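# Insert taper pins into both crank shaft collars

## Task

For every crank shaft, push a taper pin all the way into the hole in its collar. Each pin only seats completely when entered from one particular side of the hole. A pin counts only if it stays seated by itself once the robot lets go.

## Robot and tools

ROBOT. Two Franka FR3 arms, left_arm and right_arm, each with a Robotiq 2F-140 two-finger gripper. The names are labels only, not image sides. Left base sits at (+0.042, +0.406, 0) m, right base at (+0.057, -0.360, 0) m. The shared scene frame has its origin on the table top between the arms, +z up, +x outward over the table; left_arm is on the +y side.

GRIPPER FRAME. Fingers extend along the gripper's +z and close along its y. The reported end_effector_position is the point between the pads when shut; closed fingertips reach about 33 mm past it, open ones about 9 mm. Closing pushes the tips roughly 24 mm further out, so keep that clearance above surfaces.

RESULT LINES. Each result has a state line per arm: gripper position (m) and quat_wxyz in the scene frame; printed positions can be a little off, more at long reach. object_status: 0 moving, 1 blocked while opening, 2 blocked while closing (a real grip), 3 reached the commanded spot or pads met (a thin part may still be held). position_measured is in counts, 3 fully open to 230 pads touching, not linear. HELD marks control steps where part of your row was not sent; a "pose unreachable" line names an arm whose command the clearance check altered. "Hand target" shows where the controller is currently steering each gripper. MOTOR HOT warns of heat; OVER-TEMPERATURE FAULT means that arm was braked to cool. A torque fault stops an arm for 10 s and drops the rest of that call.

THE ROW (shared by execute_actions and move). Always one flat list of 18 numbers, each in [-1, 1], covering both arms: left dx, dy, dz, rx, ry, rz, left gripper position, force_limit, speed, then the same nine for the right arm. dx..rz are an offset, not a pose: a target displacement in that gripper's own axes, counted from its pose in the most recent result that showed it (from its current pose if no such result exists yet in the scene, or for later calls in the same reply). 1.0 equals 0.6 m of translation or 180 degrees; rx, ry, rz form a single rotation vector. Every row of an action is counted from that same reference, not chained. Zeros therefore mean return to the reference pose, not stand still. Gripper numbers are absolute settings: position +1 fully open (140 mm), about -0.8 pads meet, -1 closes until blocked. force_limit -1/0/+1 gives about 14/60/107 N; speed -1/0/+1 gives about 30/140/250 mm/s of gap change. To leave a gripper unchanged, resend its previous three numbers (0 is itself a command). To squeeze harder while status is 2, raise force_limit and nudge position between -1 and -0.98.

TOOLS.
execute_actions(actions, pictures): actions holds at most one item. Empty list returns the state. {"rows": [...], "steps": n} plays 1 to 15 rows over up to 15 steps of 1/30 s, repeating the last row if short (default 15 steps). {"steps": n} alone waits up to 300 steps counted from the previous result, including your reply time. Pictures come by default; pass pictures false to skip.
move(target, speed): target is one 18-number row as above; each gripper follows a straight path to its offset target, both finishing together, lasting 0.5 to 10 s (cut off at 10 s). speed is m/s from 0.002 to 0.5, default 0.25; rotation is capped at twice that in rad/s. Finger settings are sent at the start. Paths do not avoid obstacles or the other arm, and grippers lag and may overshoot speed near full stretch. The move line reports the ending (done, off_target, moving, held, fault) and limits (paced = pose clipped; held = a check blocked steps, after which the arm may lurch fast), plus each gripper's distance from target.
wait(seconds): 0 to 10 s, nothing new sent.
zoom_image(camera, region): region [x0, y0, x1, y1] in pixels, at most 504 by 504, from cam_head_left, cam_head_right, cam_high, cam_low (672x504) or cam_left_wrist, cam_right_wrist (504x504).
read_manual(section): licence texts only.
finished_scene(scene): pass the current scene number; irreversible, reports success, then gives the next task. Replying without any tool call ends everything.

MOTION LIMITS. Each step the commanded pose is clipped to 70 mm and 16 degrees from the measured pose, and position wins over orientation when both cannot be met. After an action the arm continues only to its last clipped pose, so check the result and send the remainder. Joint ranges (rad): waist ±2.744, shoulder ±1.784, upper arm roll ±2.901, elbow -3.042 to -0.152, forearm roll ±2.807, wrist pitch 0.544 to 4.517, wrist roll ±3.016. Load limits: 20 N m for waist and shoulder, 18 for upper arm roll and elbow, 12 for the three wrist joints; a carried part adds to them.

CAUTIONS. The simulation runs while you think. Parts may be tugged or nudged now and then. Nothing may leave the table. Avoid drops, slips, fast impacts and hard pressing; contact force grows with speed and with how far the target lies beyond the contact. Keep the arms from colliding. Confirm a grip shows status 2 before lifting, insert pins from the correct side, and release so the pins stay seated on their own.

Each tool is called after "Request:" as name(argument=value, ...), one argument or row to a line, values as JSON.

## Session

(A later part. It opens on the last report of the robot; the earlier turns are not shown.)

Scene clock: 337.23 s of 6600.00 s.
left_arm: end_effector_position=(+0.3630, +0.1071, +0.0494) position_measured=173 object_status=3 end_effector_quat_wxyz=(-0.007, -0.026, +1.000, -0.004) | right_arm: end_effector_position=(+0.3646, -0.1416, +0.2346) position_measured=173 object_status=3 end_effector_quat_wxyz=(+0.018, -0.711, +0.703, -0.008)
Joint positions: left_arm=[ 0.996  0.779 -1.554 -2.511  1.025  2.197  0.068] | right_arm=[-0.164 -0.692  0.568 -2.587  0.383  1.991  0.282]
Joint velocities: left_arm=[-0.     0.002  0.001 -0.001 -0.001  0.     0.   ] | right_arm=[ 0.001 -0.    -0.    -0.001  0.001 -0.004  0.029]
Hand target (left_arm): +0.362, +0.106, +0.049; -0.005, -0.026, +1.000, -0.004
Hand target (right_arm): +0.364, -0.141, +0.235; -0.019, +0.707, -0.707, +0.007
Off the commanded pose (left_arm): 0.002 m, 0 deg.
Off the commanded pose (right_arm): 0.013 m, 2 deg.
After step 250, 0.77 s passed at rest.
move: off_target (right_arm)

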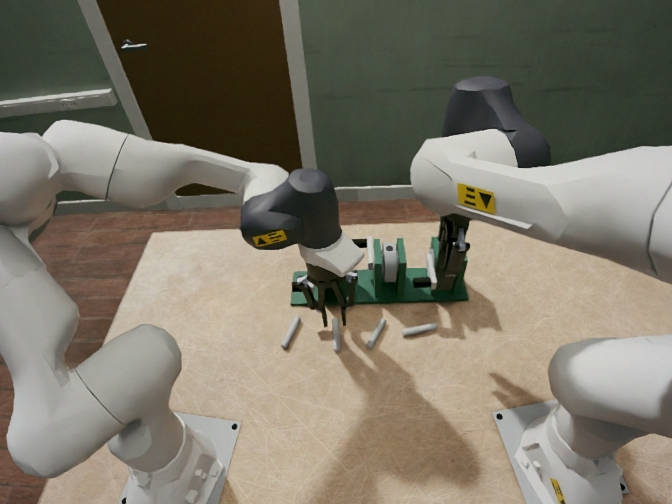

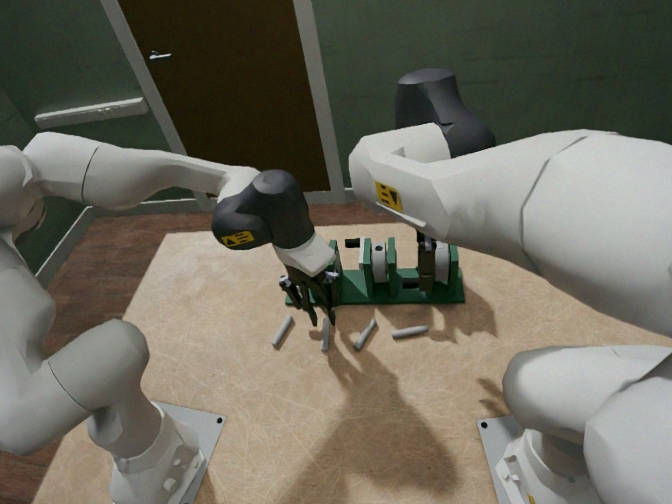

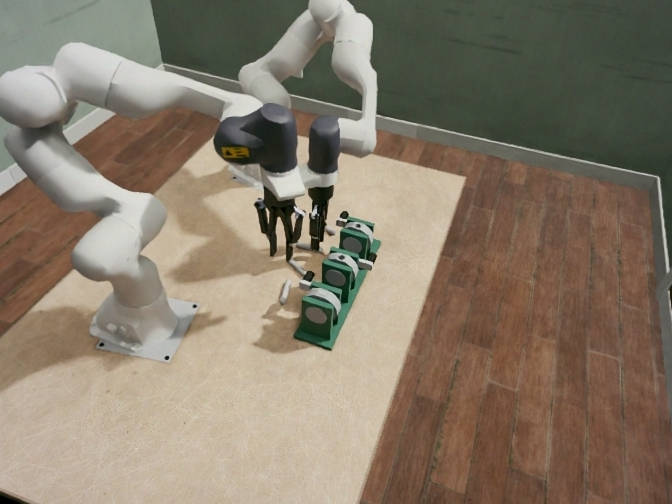

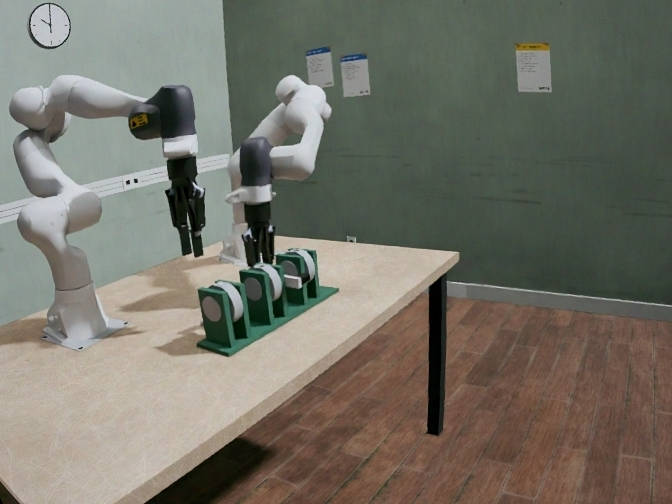

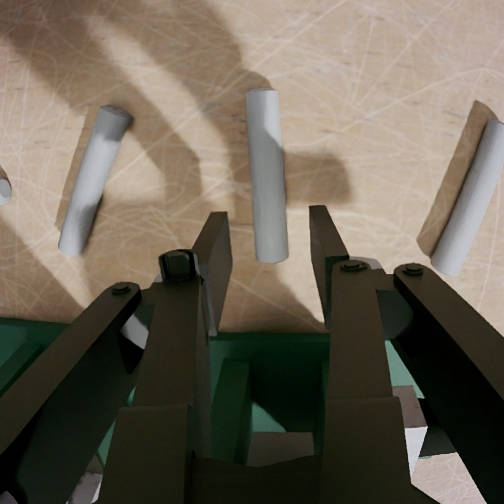

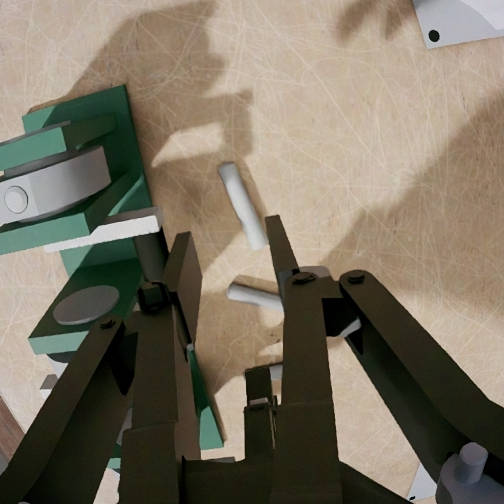

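Request:
move(
  target=[-0.006,0,0.037,0,0,0,-0.35,0.3,-0.3, 0,0,0.06,-0.0117,0.0045,-0.02,-0.35,0.3,-0.3],
  speed=0.035,
)

Request:
zoom_image(
  camera="cam_head_left",
  region=[290,280,390,365],
)

Scene clock: 347.63 s of 6600.00 s.
left_arm: end_effector_position=(+0.3642, +0.1089, +0.0270) position_measured=173 object_status=3 end_effector_quat_wxyz=(-0.009, -0.024, +1.000, -0.001) | right_arm: end_effector_position=(+0.3657, -0.1415, +0.1993) position_measured=173 object_status=3 end_effector_quat_wxyz=(+0.000, -0.728, +0.685, +0.002)
Joint positions: left_arm=[ 0.939  0.779 -1.466 -2.505  1.067  2.235  0.057] | right_arm=[-0.163 -0.601  0.59  -2.612  0.369  2.064  0.249]
Joint velocities: left_arm=[-0.004 -0.     0.005  0.002  0.004  0.01  -0.006] | right_arm=[ 0.006  0.002  0.    -0.001 -0.004  0.017 -0.016]
Hand target (left_arm): +0.366, +0.107, +0.028; -0.007, -0.026, +1.000, -0.004
Hand target (right_arm): +0.366, -0.141, +0.198; -0.000, +0.733, -0.680, +0.000
Off the commanded pose (left_arm): 0.003 m, 0 deg.
Off the commanded pose (right_arm): 0.001 m, 1 deg.
After step 90, 5.97 s passed at rest.
move: done

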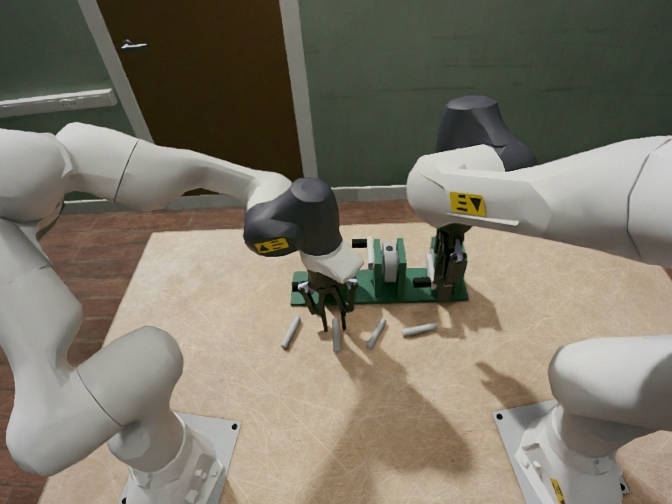

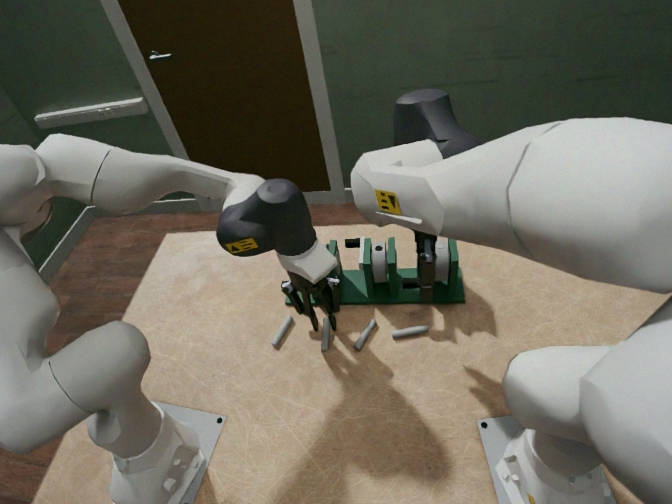

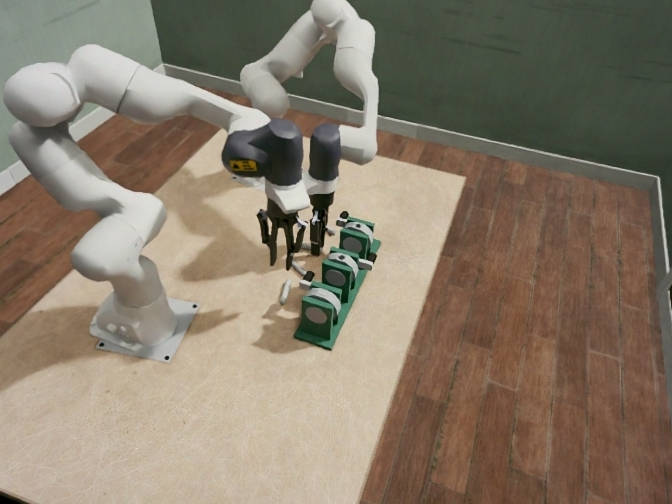

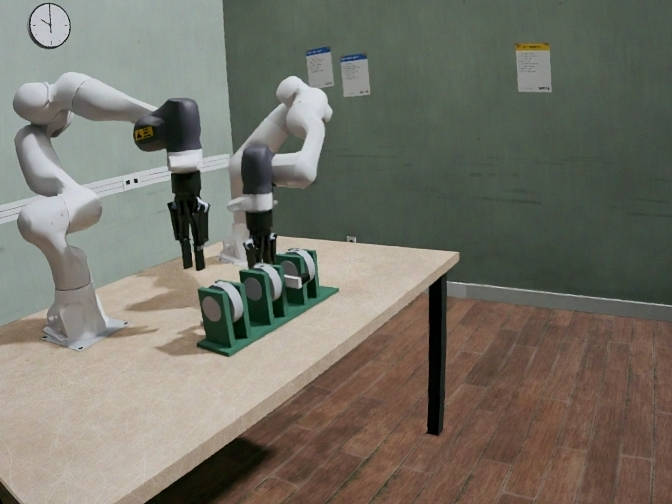

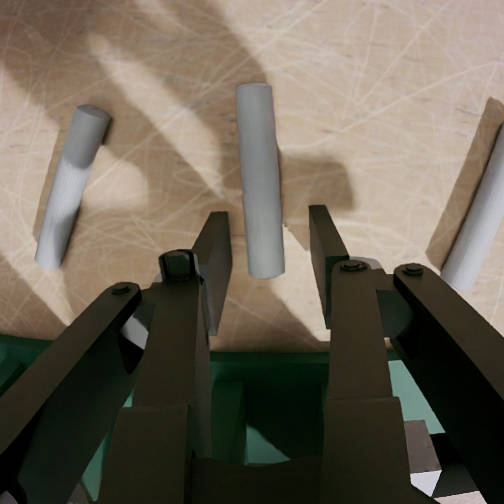

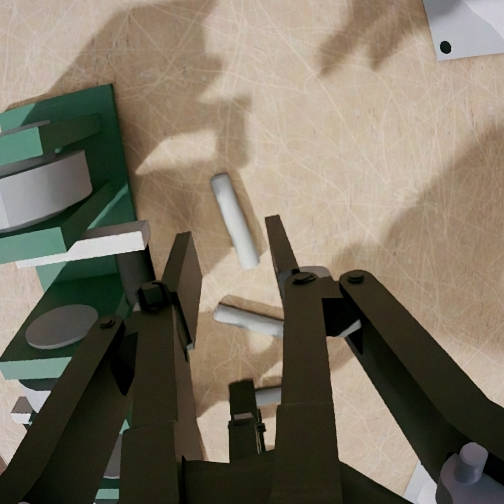

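Region (290, 280, 390, 365) of cam_head_left's 672x504 image, scaled by 5.040, with more detail than that image has; it fills the top 428 rows of this view, and the rest is white.

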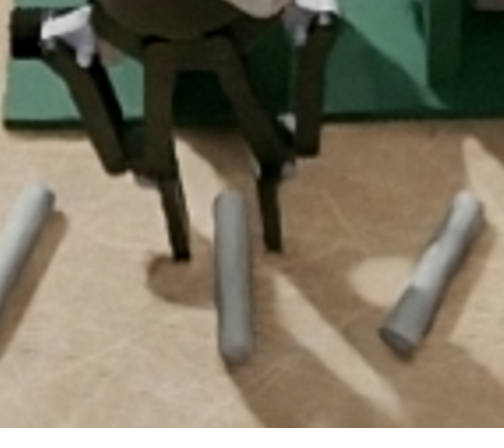

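Request:
move(
  target=[-0.004,-0.005,0,0,0,0,-0.35,0.3,-0.3, 0,0,0,0,0,0,-0.35,0.3,-0.3],
  speed=0.01,
)

Request:
move(
  target=[0,0,0,0,0,0,-1,0.3,-0.7, 0,0,0,0,0,0,-0.35,0.3,-0.3],
  speed=0.01,
)

Scene clock: 351.43 s of 6600.00 s.
left_arm: end_effector_position=(+0.3671, +0.1060, +0.0272) position_measured=173 object_status=3 end_effector_quat_wxyz=(-0.008, -0.025, +1.000, -0.003) | right_arm: end_effector_position=(+0.3663, -0.1413, +0.1994) position_measured=173 object_status=3 end_effector_quat_wxyz=(-0.001, +0.730, -0.683, -0.001)
Joint positions: left_arm=[ 0.928  0.779 -1.459 -2.495  1.067  2.237  0.055] | right_arm=[-0.162 -0.601  0.59  -2.612  0.369  2.067  0.245]
Joint velocities: left_arm=[-0.002 -0.001  0.002  0.001 -0.002  0.     0.001] | right_arm=[ 0.001  0.    -0.001  0.    -0.002 -0.001  0.002]
Hand target (left_arm): +0.367, +0.106, +0.027; -0.009, -0.024, +1.000, -0.001
Hand target (right_arm): +0.366, -0.142, +0.199; -0.000, +0.728, -0.685, -0.002
Off the commanded pose (left_arm): 0.000 m, 0 deg.
Off the commanded pose (right_arm): 0.001 m, 0 deg.
After step 90, 0.10 s passed at rest.
move: done

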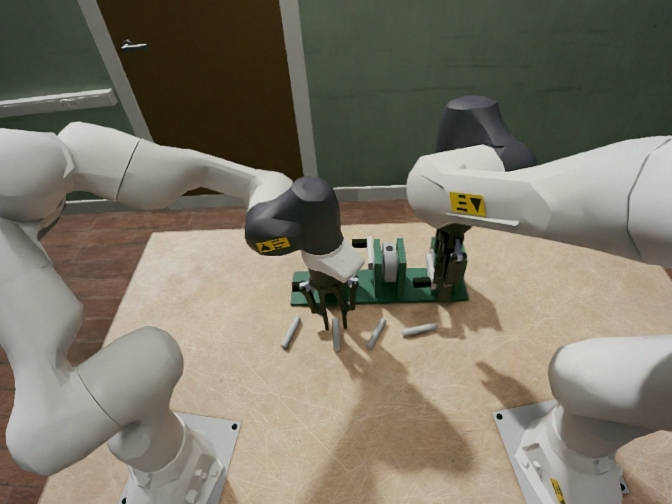

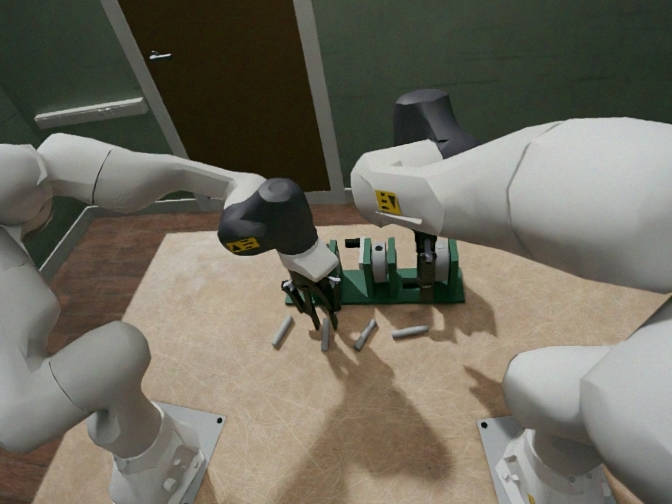

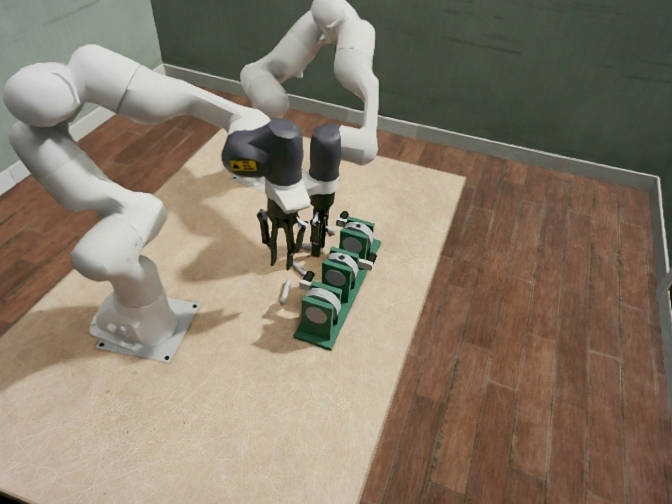

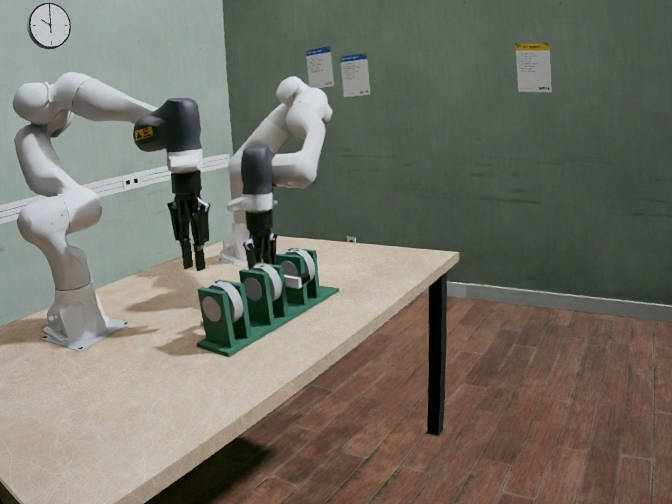

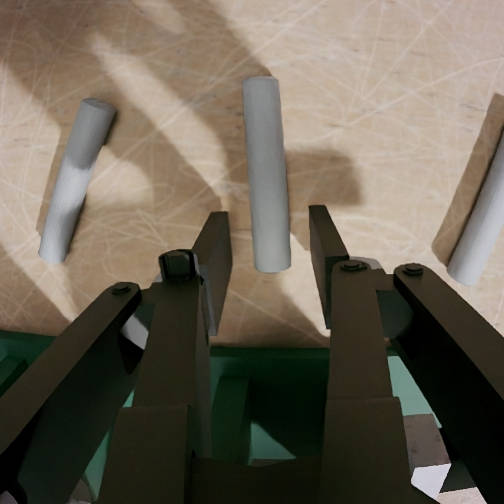

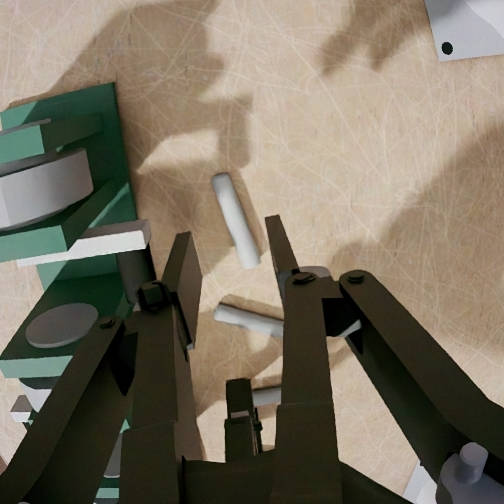

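Scene clock: 352.00 s of 6600.00 s.
left_arm: end_effector_position=(+0.3671, +0.1058, +0.0274) position_measured=210 object_status=0 end_effector_quat_wxyz=(-0.008, -0.025, +1.000, -0.003) | right_arm: end_effector_position=(+0.3663, -0.1413, +0.1994) position_measured=173 object_status=3 end_effector_quat_wxyz=(-0.001, +0.730, -0.683, -0.001)
Joint positions: left_arm=[ 0.928  0.779 -1.46  -2.495  1.067  2.237  0.055] | right_arm=[-0.162 -0.601  0.59  -2.612  0.369  2.067  0.245]
Joint velocities: left_arm=[ 0.    -0.     0.    -0.001 -0.    -0.001 -0.   ] | right_arm=[ 0.    -0.001  0.001 -0.001  0.    -0.     0.002]
Hand target (left_arm): +0.367, +0.106, +0.027; -0.008, -0.025, +1.000, -0.003
Hand target (right_arm): +0.366, -0.141, +0.199; -0.001, +0.730, -0.683, -0.001
Off the commanded pose (left_arm): 0.000 m, 0 deg.
Off the commanded pose (right_arm): 0.000 m, 0 deg.
move: done

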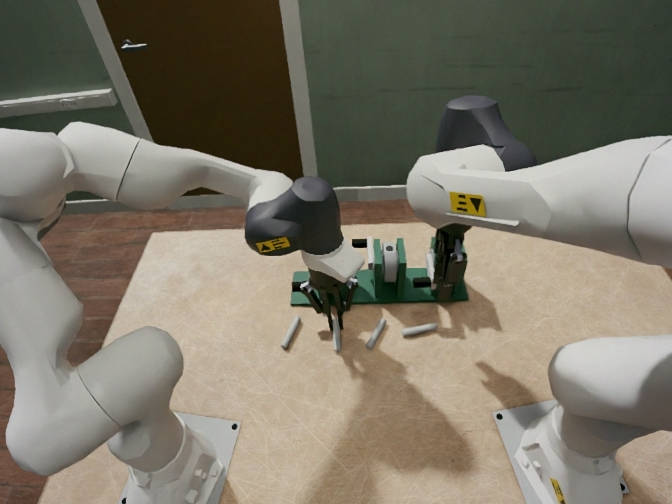

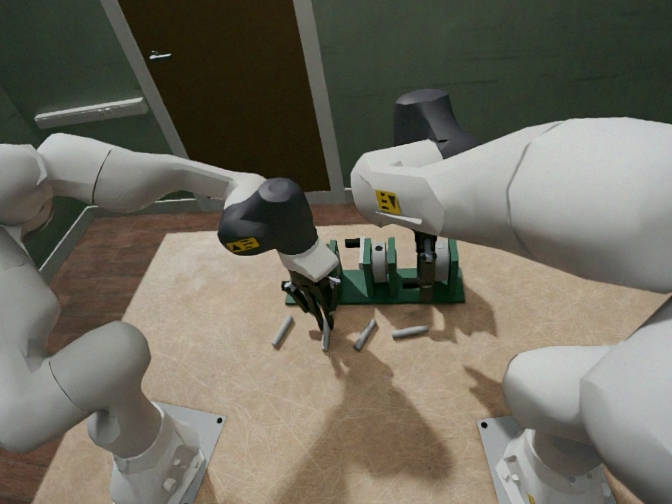

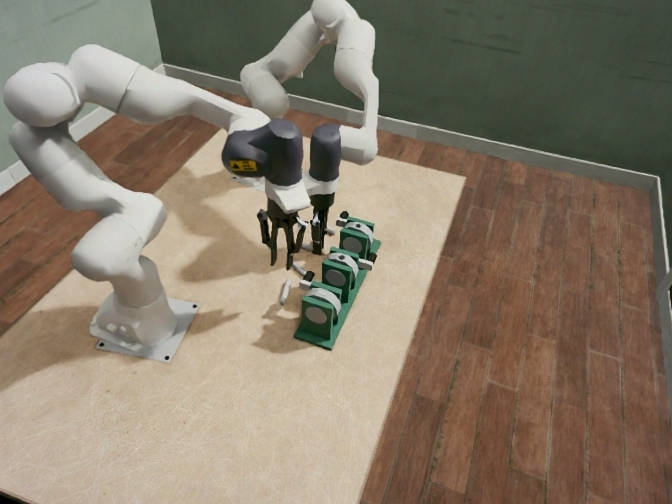

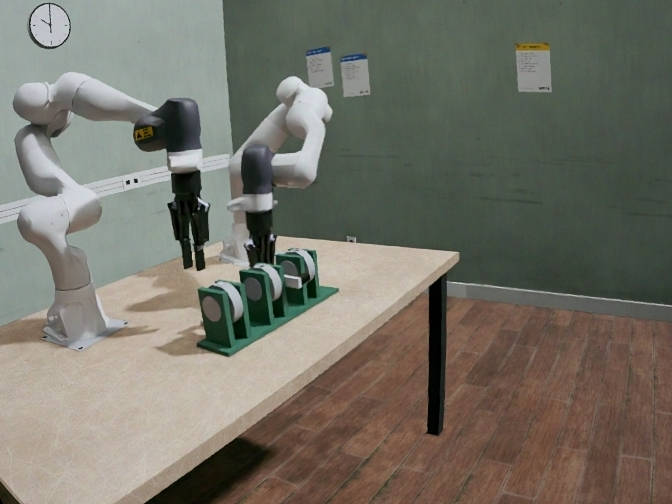

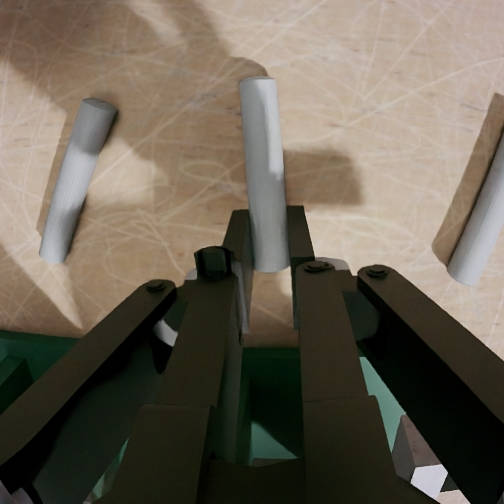

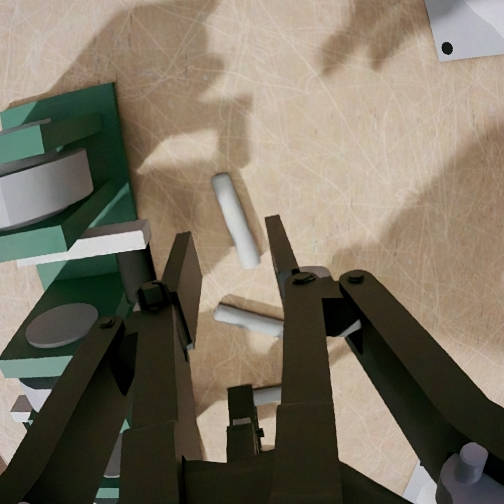

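Request:
move(
  target=[0,0.03,-0.13,0,0,0,-1,0.3,-0.7, 0,0,0,0,0,-0.045,-0.35,0.3,-0.3],
  speed=0.1,
)

Request:
move(
  target=[0,0.1,-0.29,0,0,0.516,-1,0.3,-0.7, -0.1,-0.01,0.13,0,0,0,-0.35,0.3,-0.3],
  speed=0.3,
)

Scene clock: 358.40 s of 6600.00 s.
left_arm: end_effector_position=(+0.3685, +0.1241, +0.1031) position_measured=210 object_status=2 end_effector_quat_wxyz=(-0.007, -0.029, +1.000, -0.003) | right_arm: end_effector_position=(+0.3663, -0.1405, +0.2004) position_measured=173 object_status=3 end_effector_quat_wxyz=(-0.002, +0.773, -0.634, -0.002)
Joint positions: left_arm=[ 1.166  0.82  -1.759 -2.512  0.935  2.066  0.135] | right_arm=[-0.117 -0.586  0.549 -2.612  0.34   2.074  0.14 ]
Joint velocities: left_arm=[ 0.001  0.008  0.001 -0.002  0.001 -0.017  0.012] | right_arm=[-0.    -0.001 -0.     0.001  0.002 -0.    -0.023]
Hand target (left_arm): +0.367, +0.126, +0.103; -0.009, -0.026, +1.000, -0.002
Hand target (right_arm): +0.366, -0.141, +0.200; -0.001, +0.776, -0.630, -0.001
Off the commanded pose (left_arm): 0.002 m, 0 deg.
Off the commanded pose (right_arm): 0.001 m, 1 deg.
After step 90, 2.03 s passed at rest.
move: done

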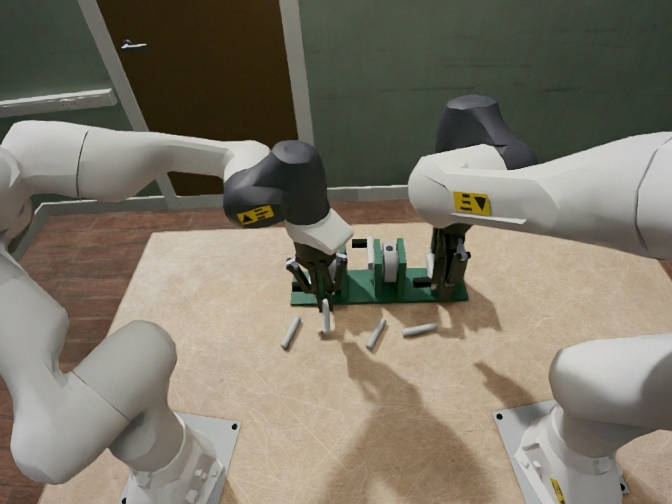

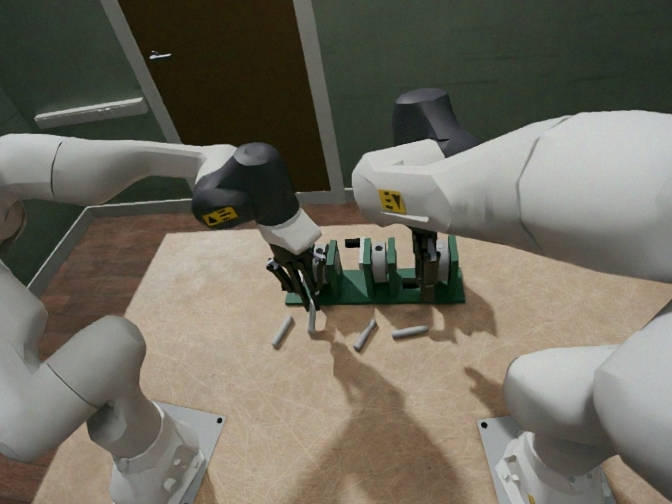

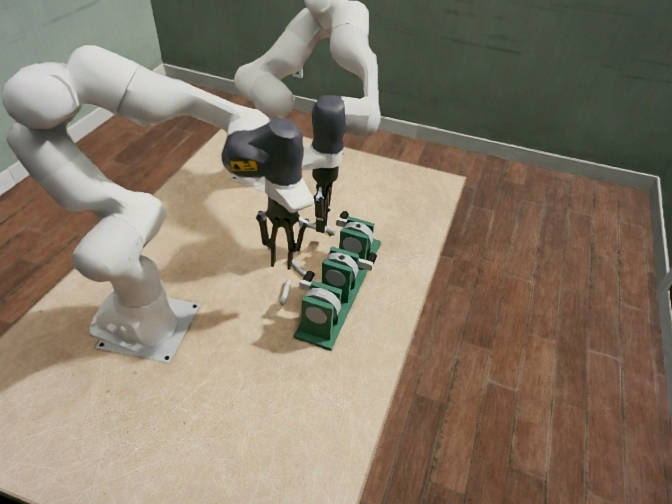

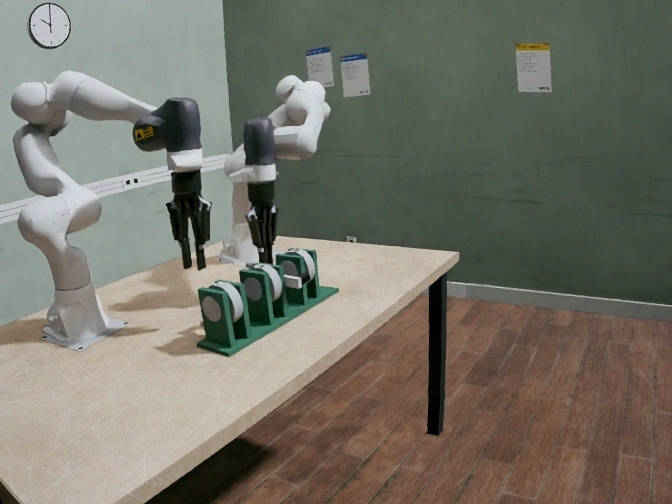

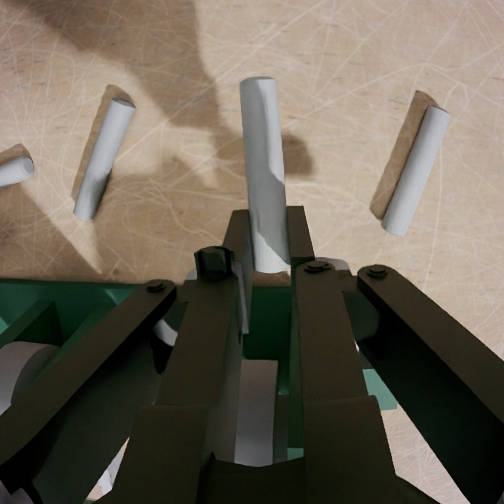

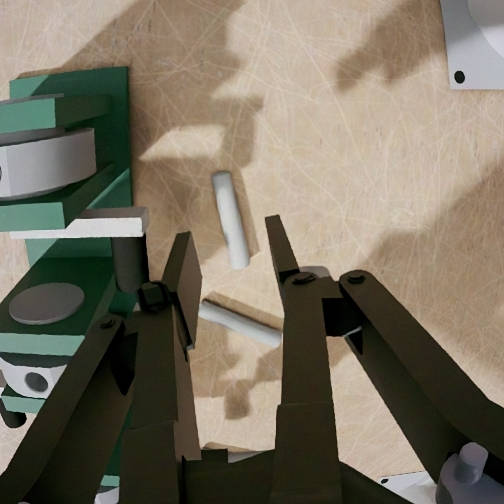

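Scene clock: 362.07 s of 6600.00 s.
left_arm: end_effector_position=(+0.3685, +0.1847, +0.2737) position_measured=210 object_status=2 end_effector_quat_wxyz=(-0.000, +0.699, +0.715, -0.004) | right_arm: end_effector_position=(+0.3580, -0.0806, +0.1208) position_measured=173 object_status=3 end_effector_quat_wxyz=(-0.001, +0.773, -0.634, -0.004)
Joint positions: left_arm=[ 1.109  1.394 -2.19  -2.327  0.989  1.276  1.628] | right_arm=[-0.165 -0.359  0.777 -2.629  0.36   2.334  0.277]
Joint velocities: left_arm=[-0.001  0.001  0.     0.     0.    -0.     0.029] | right_arm=[ 0.001  0.001 -0.001  0.    -0.001  0.001  0.002]
Hand target (left_arm): +0.370, +0.185, +0.275; +0.001, +0.704, +0.710, -0.002
Hand target (right_arm): +0.359, -0.080, +0.121; -0.002, +0.772, -0.635, -0.003
Off the commanded pose (left_arm): 0.003 m, 1 deg.
Off the commanded pose (right_arm): 0.003 m, 0 deg.
move: done

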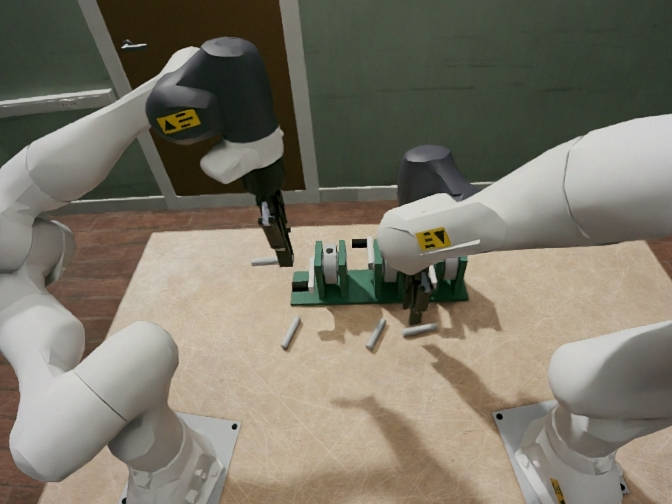

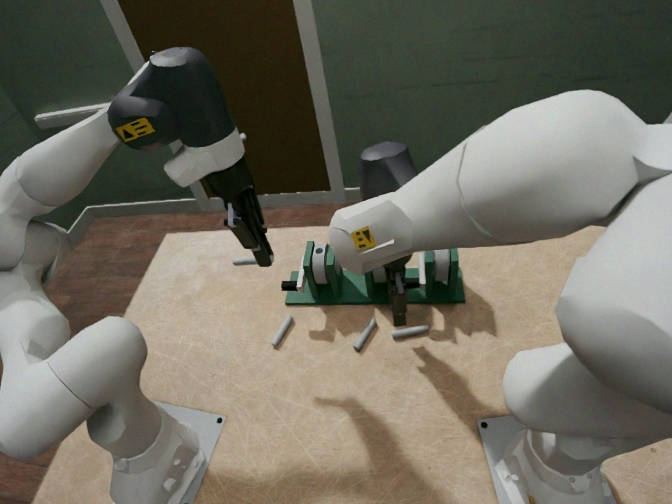

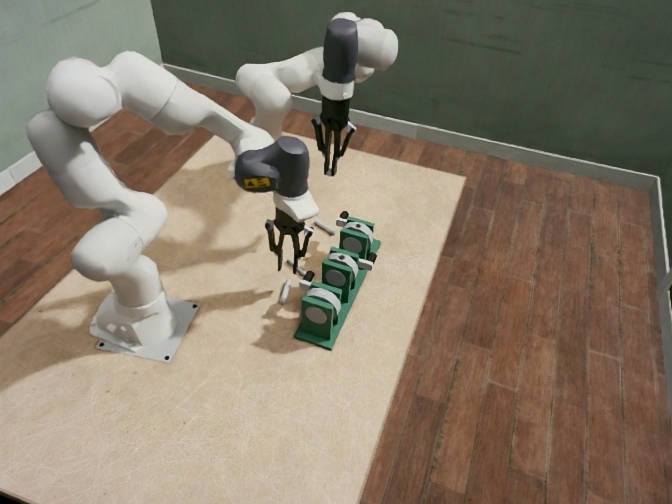

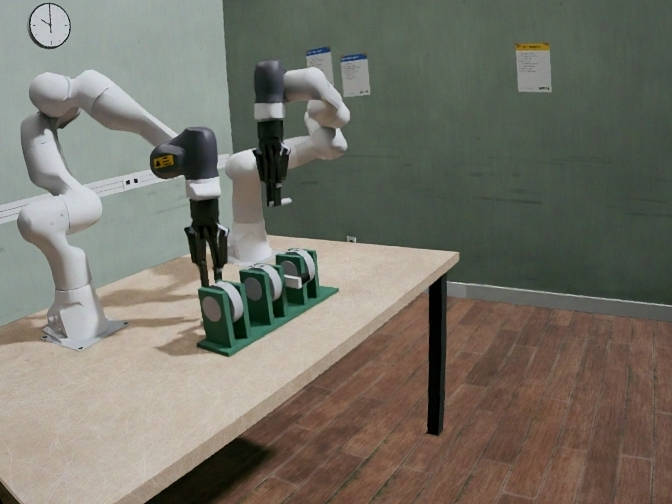

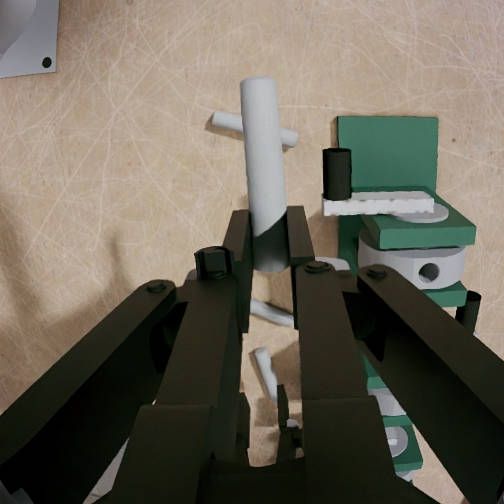

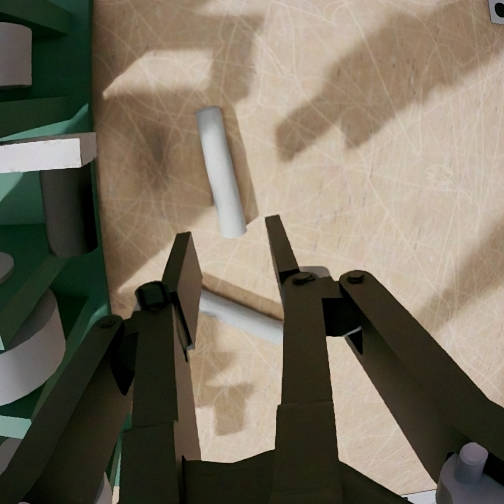

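Request:
move(
  target=[-0.033,0.1,0,0,-0.25,0.006,-1,0.3,-0.7, -0.012,-0.002,0.077,0,0,-0.008,-0.35,0.3,-0.3],
  speed=0.25,
)

Scene clock: 375.13 s of 6600.00 s.
left_arm: end_effector_position=(+0.4214, +0.1592, +0.2680) position_measured=210 object_status=2 end_effector_quat_wxyz=(+0.264, +0.651, +0.656, -0.277) | right_arm: end_effector_position=(+0.3574, -0.0731, +0.0747) position_measured=173 object_status=3 end_effector_quat_wxyz=(-0.001, +0.782, -0.624, -0.005)
Joint positions: left_arm=[ 1.623  1.776 -1.9   -2.577  1.022  1.915  2.057] | right_arm=[-0.22  -0.211  0.86  -2.656  0.284  2.499  0.326]
Joint velocities: left_arm=[-0.001  0.     0.    -0.    -0.     0.006  0.03 ] | right_arm=[-0.001  0.001  0.001 -0.001 -0.001  0.     0.004]
Hand target (left_arm): +0.421, +0.158, +0.271; +0.269, +0.653, +0.651, -0.279
Hand target (right_arm): +0.357, -0.074, +0.074; -0.001, +0.781, -0.625, -0.004
Off the commanded pose (left_arm): 0.012 m, 1 deg.
Off the commanded pose (right_arm): 0.000 m, 0 deg.
joint sent to its limit (left arm) — the command would take joint 2 (shoulder) past its upper limit, so that joint was sent only as far as its limit.
After step 90, 7.57 s passed at rest.
move: off_target (left_arm)

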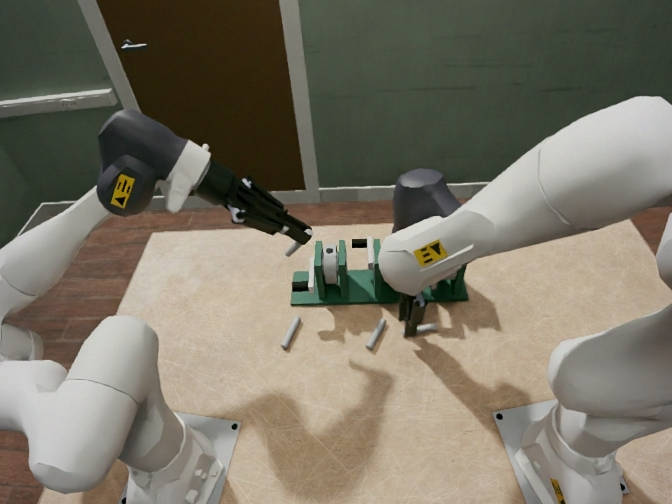

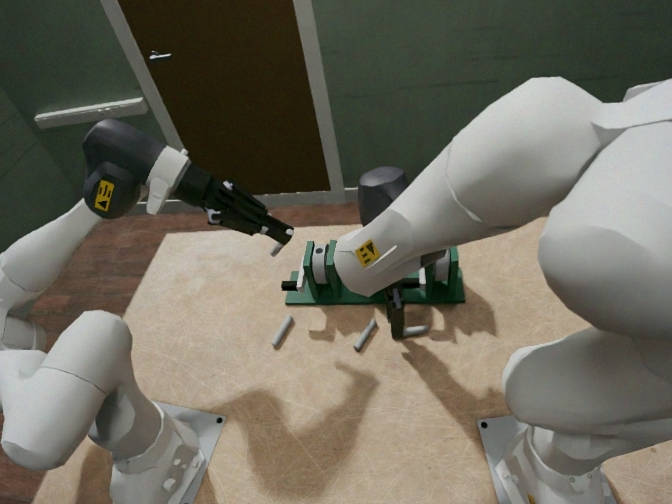

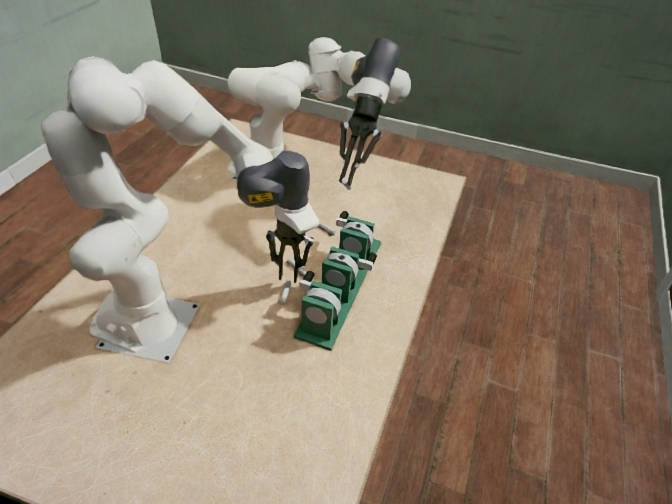

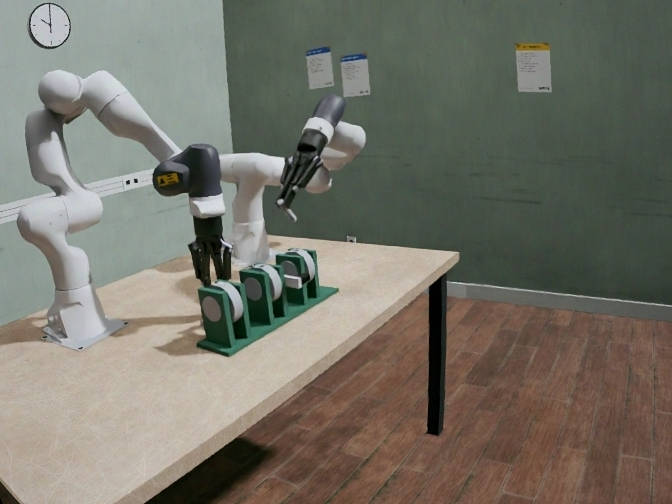

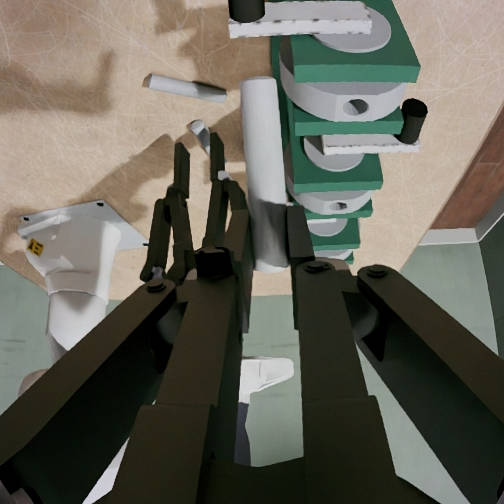

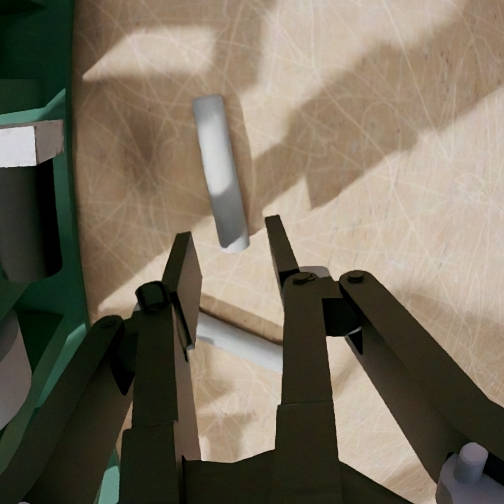

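Request:
move(
  target=[-0.02,0.06,0.0,0,-0.125,0,-1,0.3,-0.7, 0.002,0,0.051,0,0,0,-0.35,0.3,-0.3],
  speed=0.13,
)

Scene clock: 384.23 s of 6600.00 s.
left_arm: end_effector_position=(+0.4518, +0.1465, +0.2754) position_measured=210 object_status=2 end_effector_quat_wxyz=(+0.380, +0.585, +0.592, -0.404) | right_arm: end_effector_position=(+0.3577, -0.0743, +0.0442) position_measured=173 object_status=3 end_effector_quat_wxyz=(-0.001, +0.783, -0.622, -0.005)
Joint positions: left_arm=[ 1.761  1.776 -1.628 -2.593  0.814  2.268  2.418] | right_arm=[-0.265 -0.096  0.894 -2.676  0.168  2.61   0.404]
Joint velocities: left_arm=[ 0.001  0.     0.001 -0.001 -0.002  0.004  0.031] | right_arm=[ 0.001 -0.    -0.001 -0.    -0.003  0.002  0.007]
Hand target (left_arm): +0.454, +0.147, +0.278; +0.387, +0.585, +0.588, -0.403
Hand target (right_arm): +0.357, -0.075, +0.043; -0.001, +0.781, -0.624, -0.005
Off the commanded pose (left_arm): 0.007 m, 1 deg.
Off the commanded pose (right_arm): 0.000 m, 0 deg.
joint sent to its limit (left arm) — the command would take joint 2 (shoulder) past its upper limit, so that joint was sent only as far as its limit.
After step 90, 3.87 s passed at rest.
move: off_target (left_arm)

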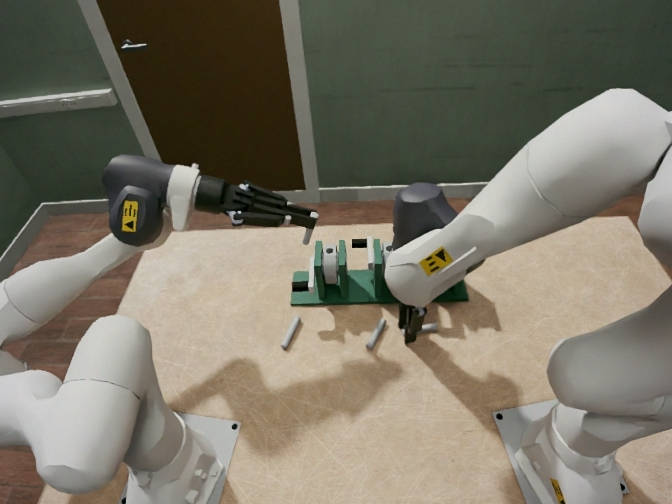

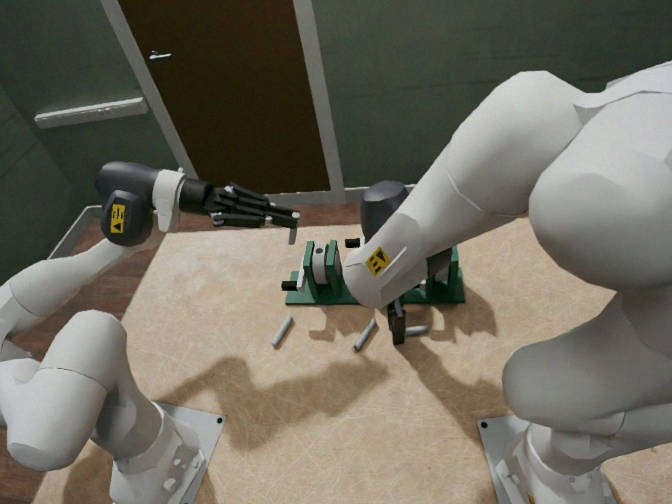

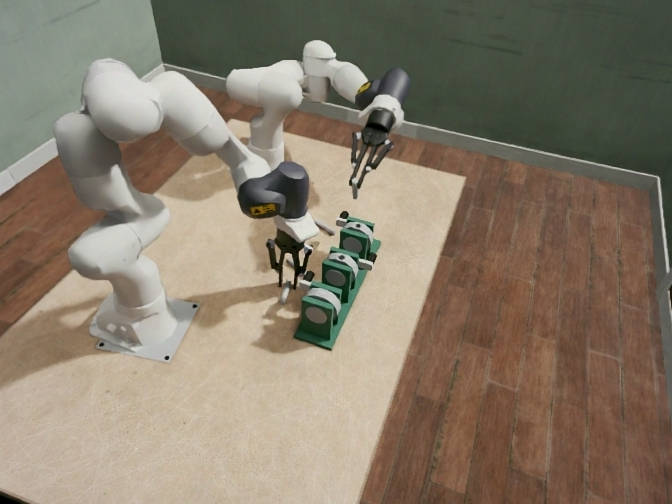

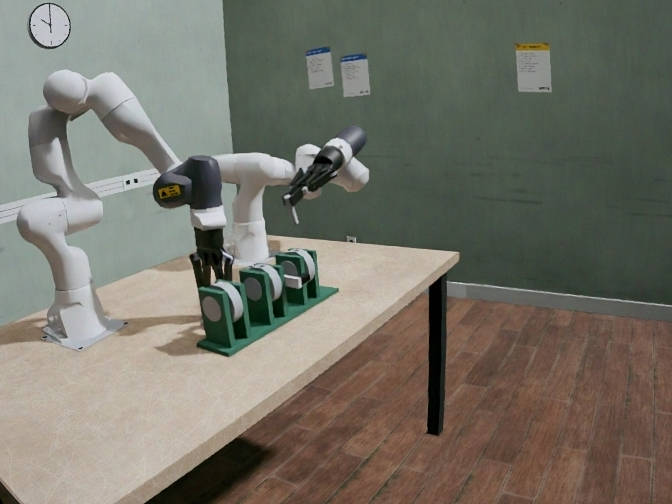

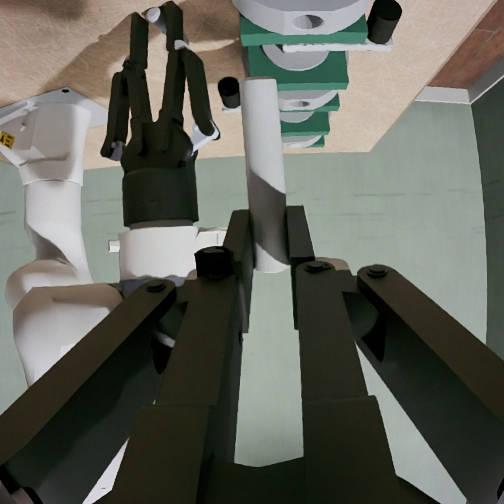

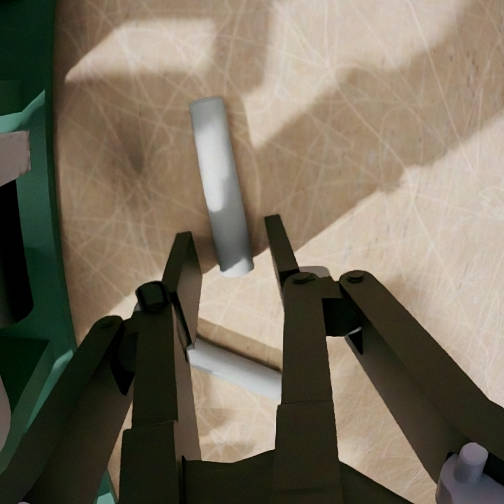

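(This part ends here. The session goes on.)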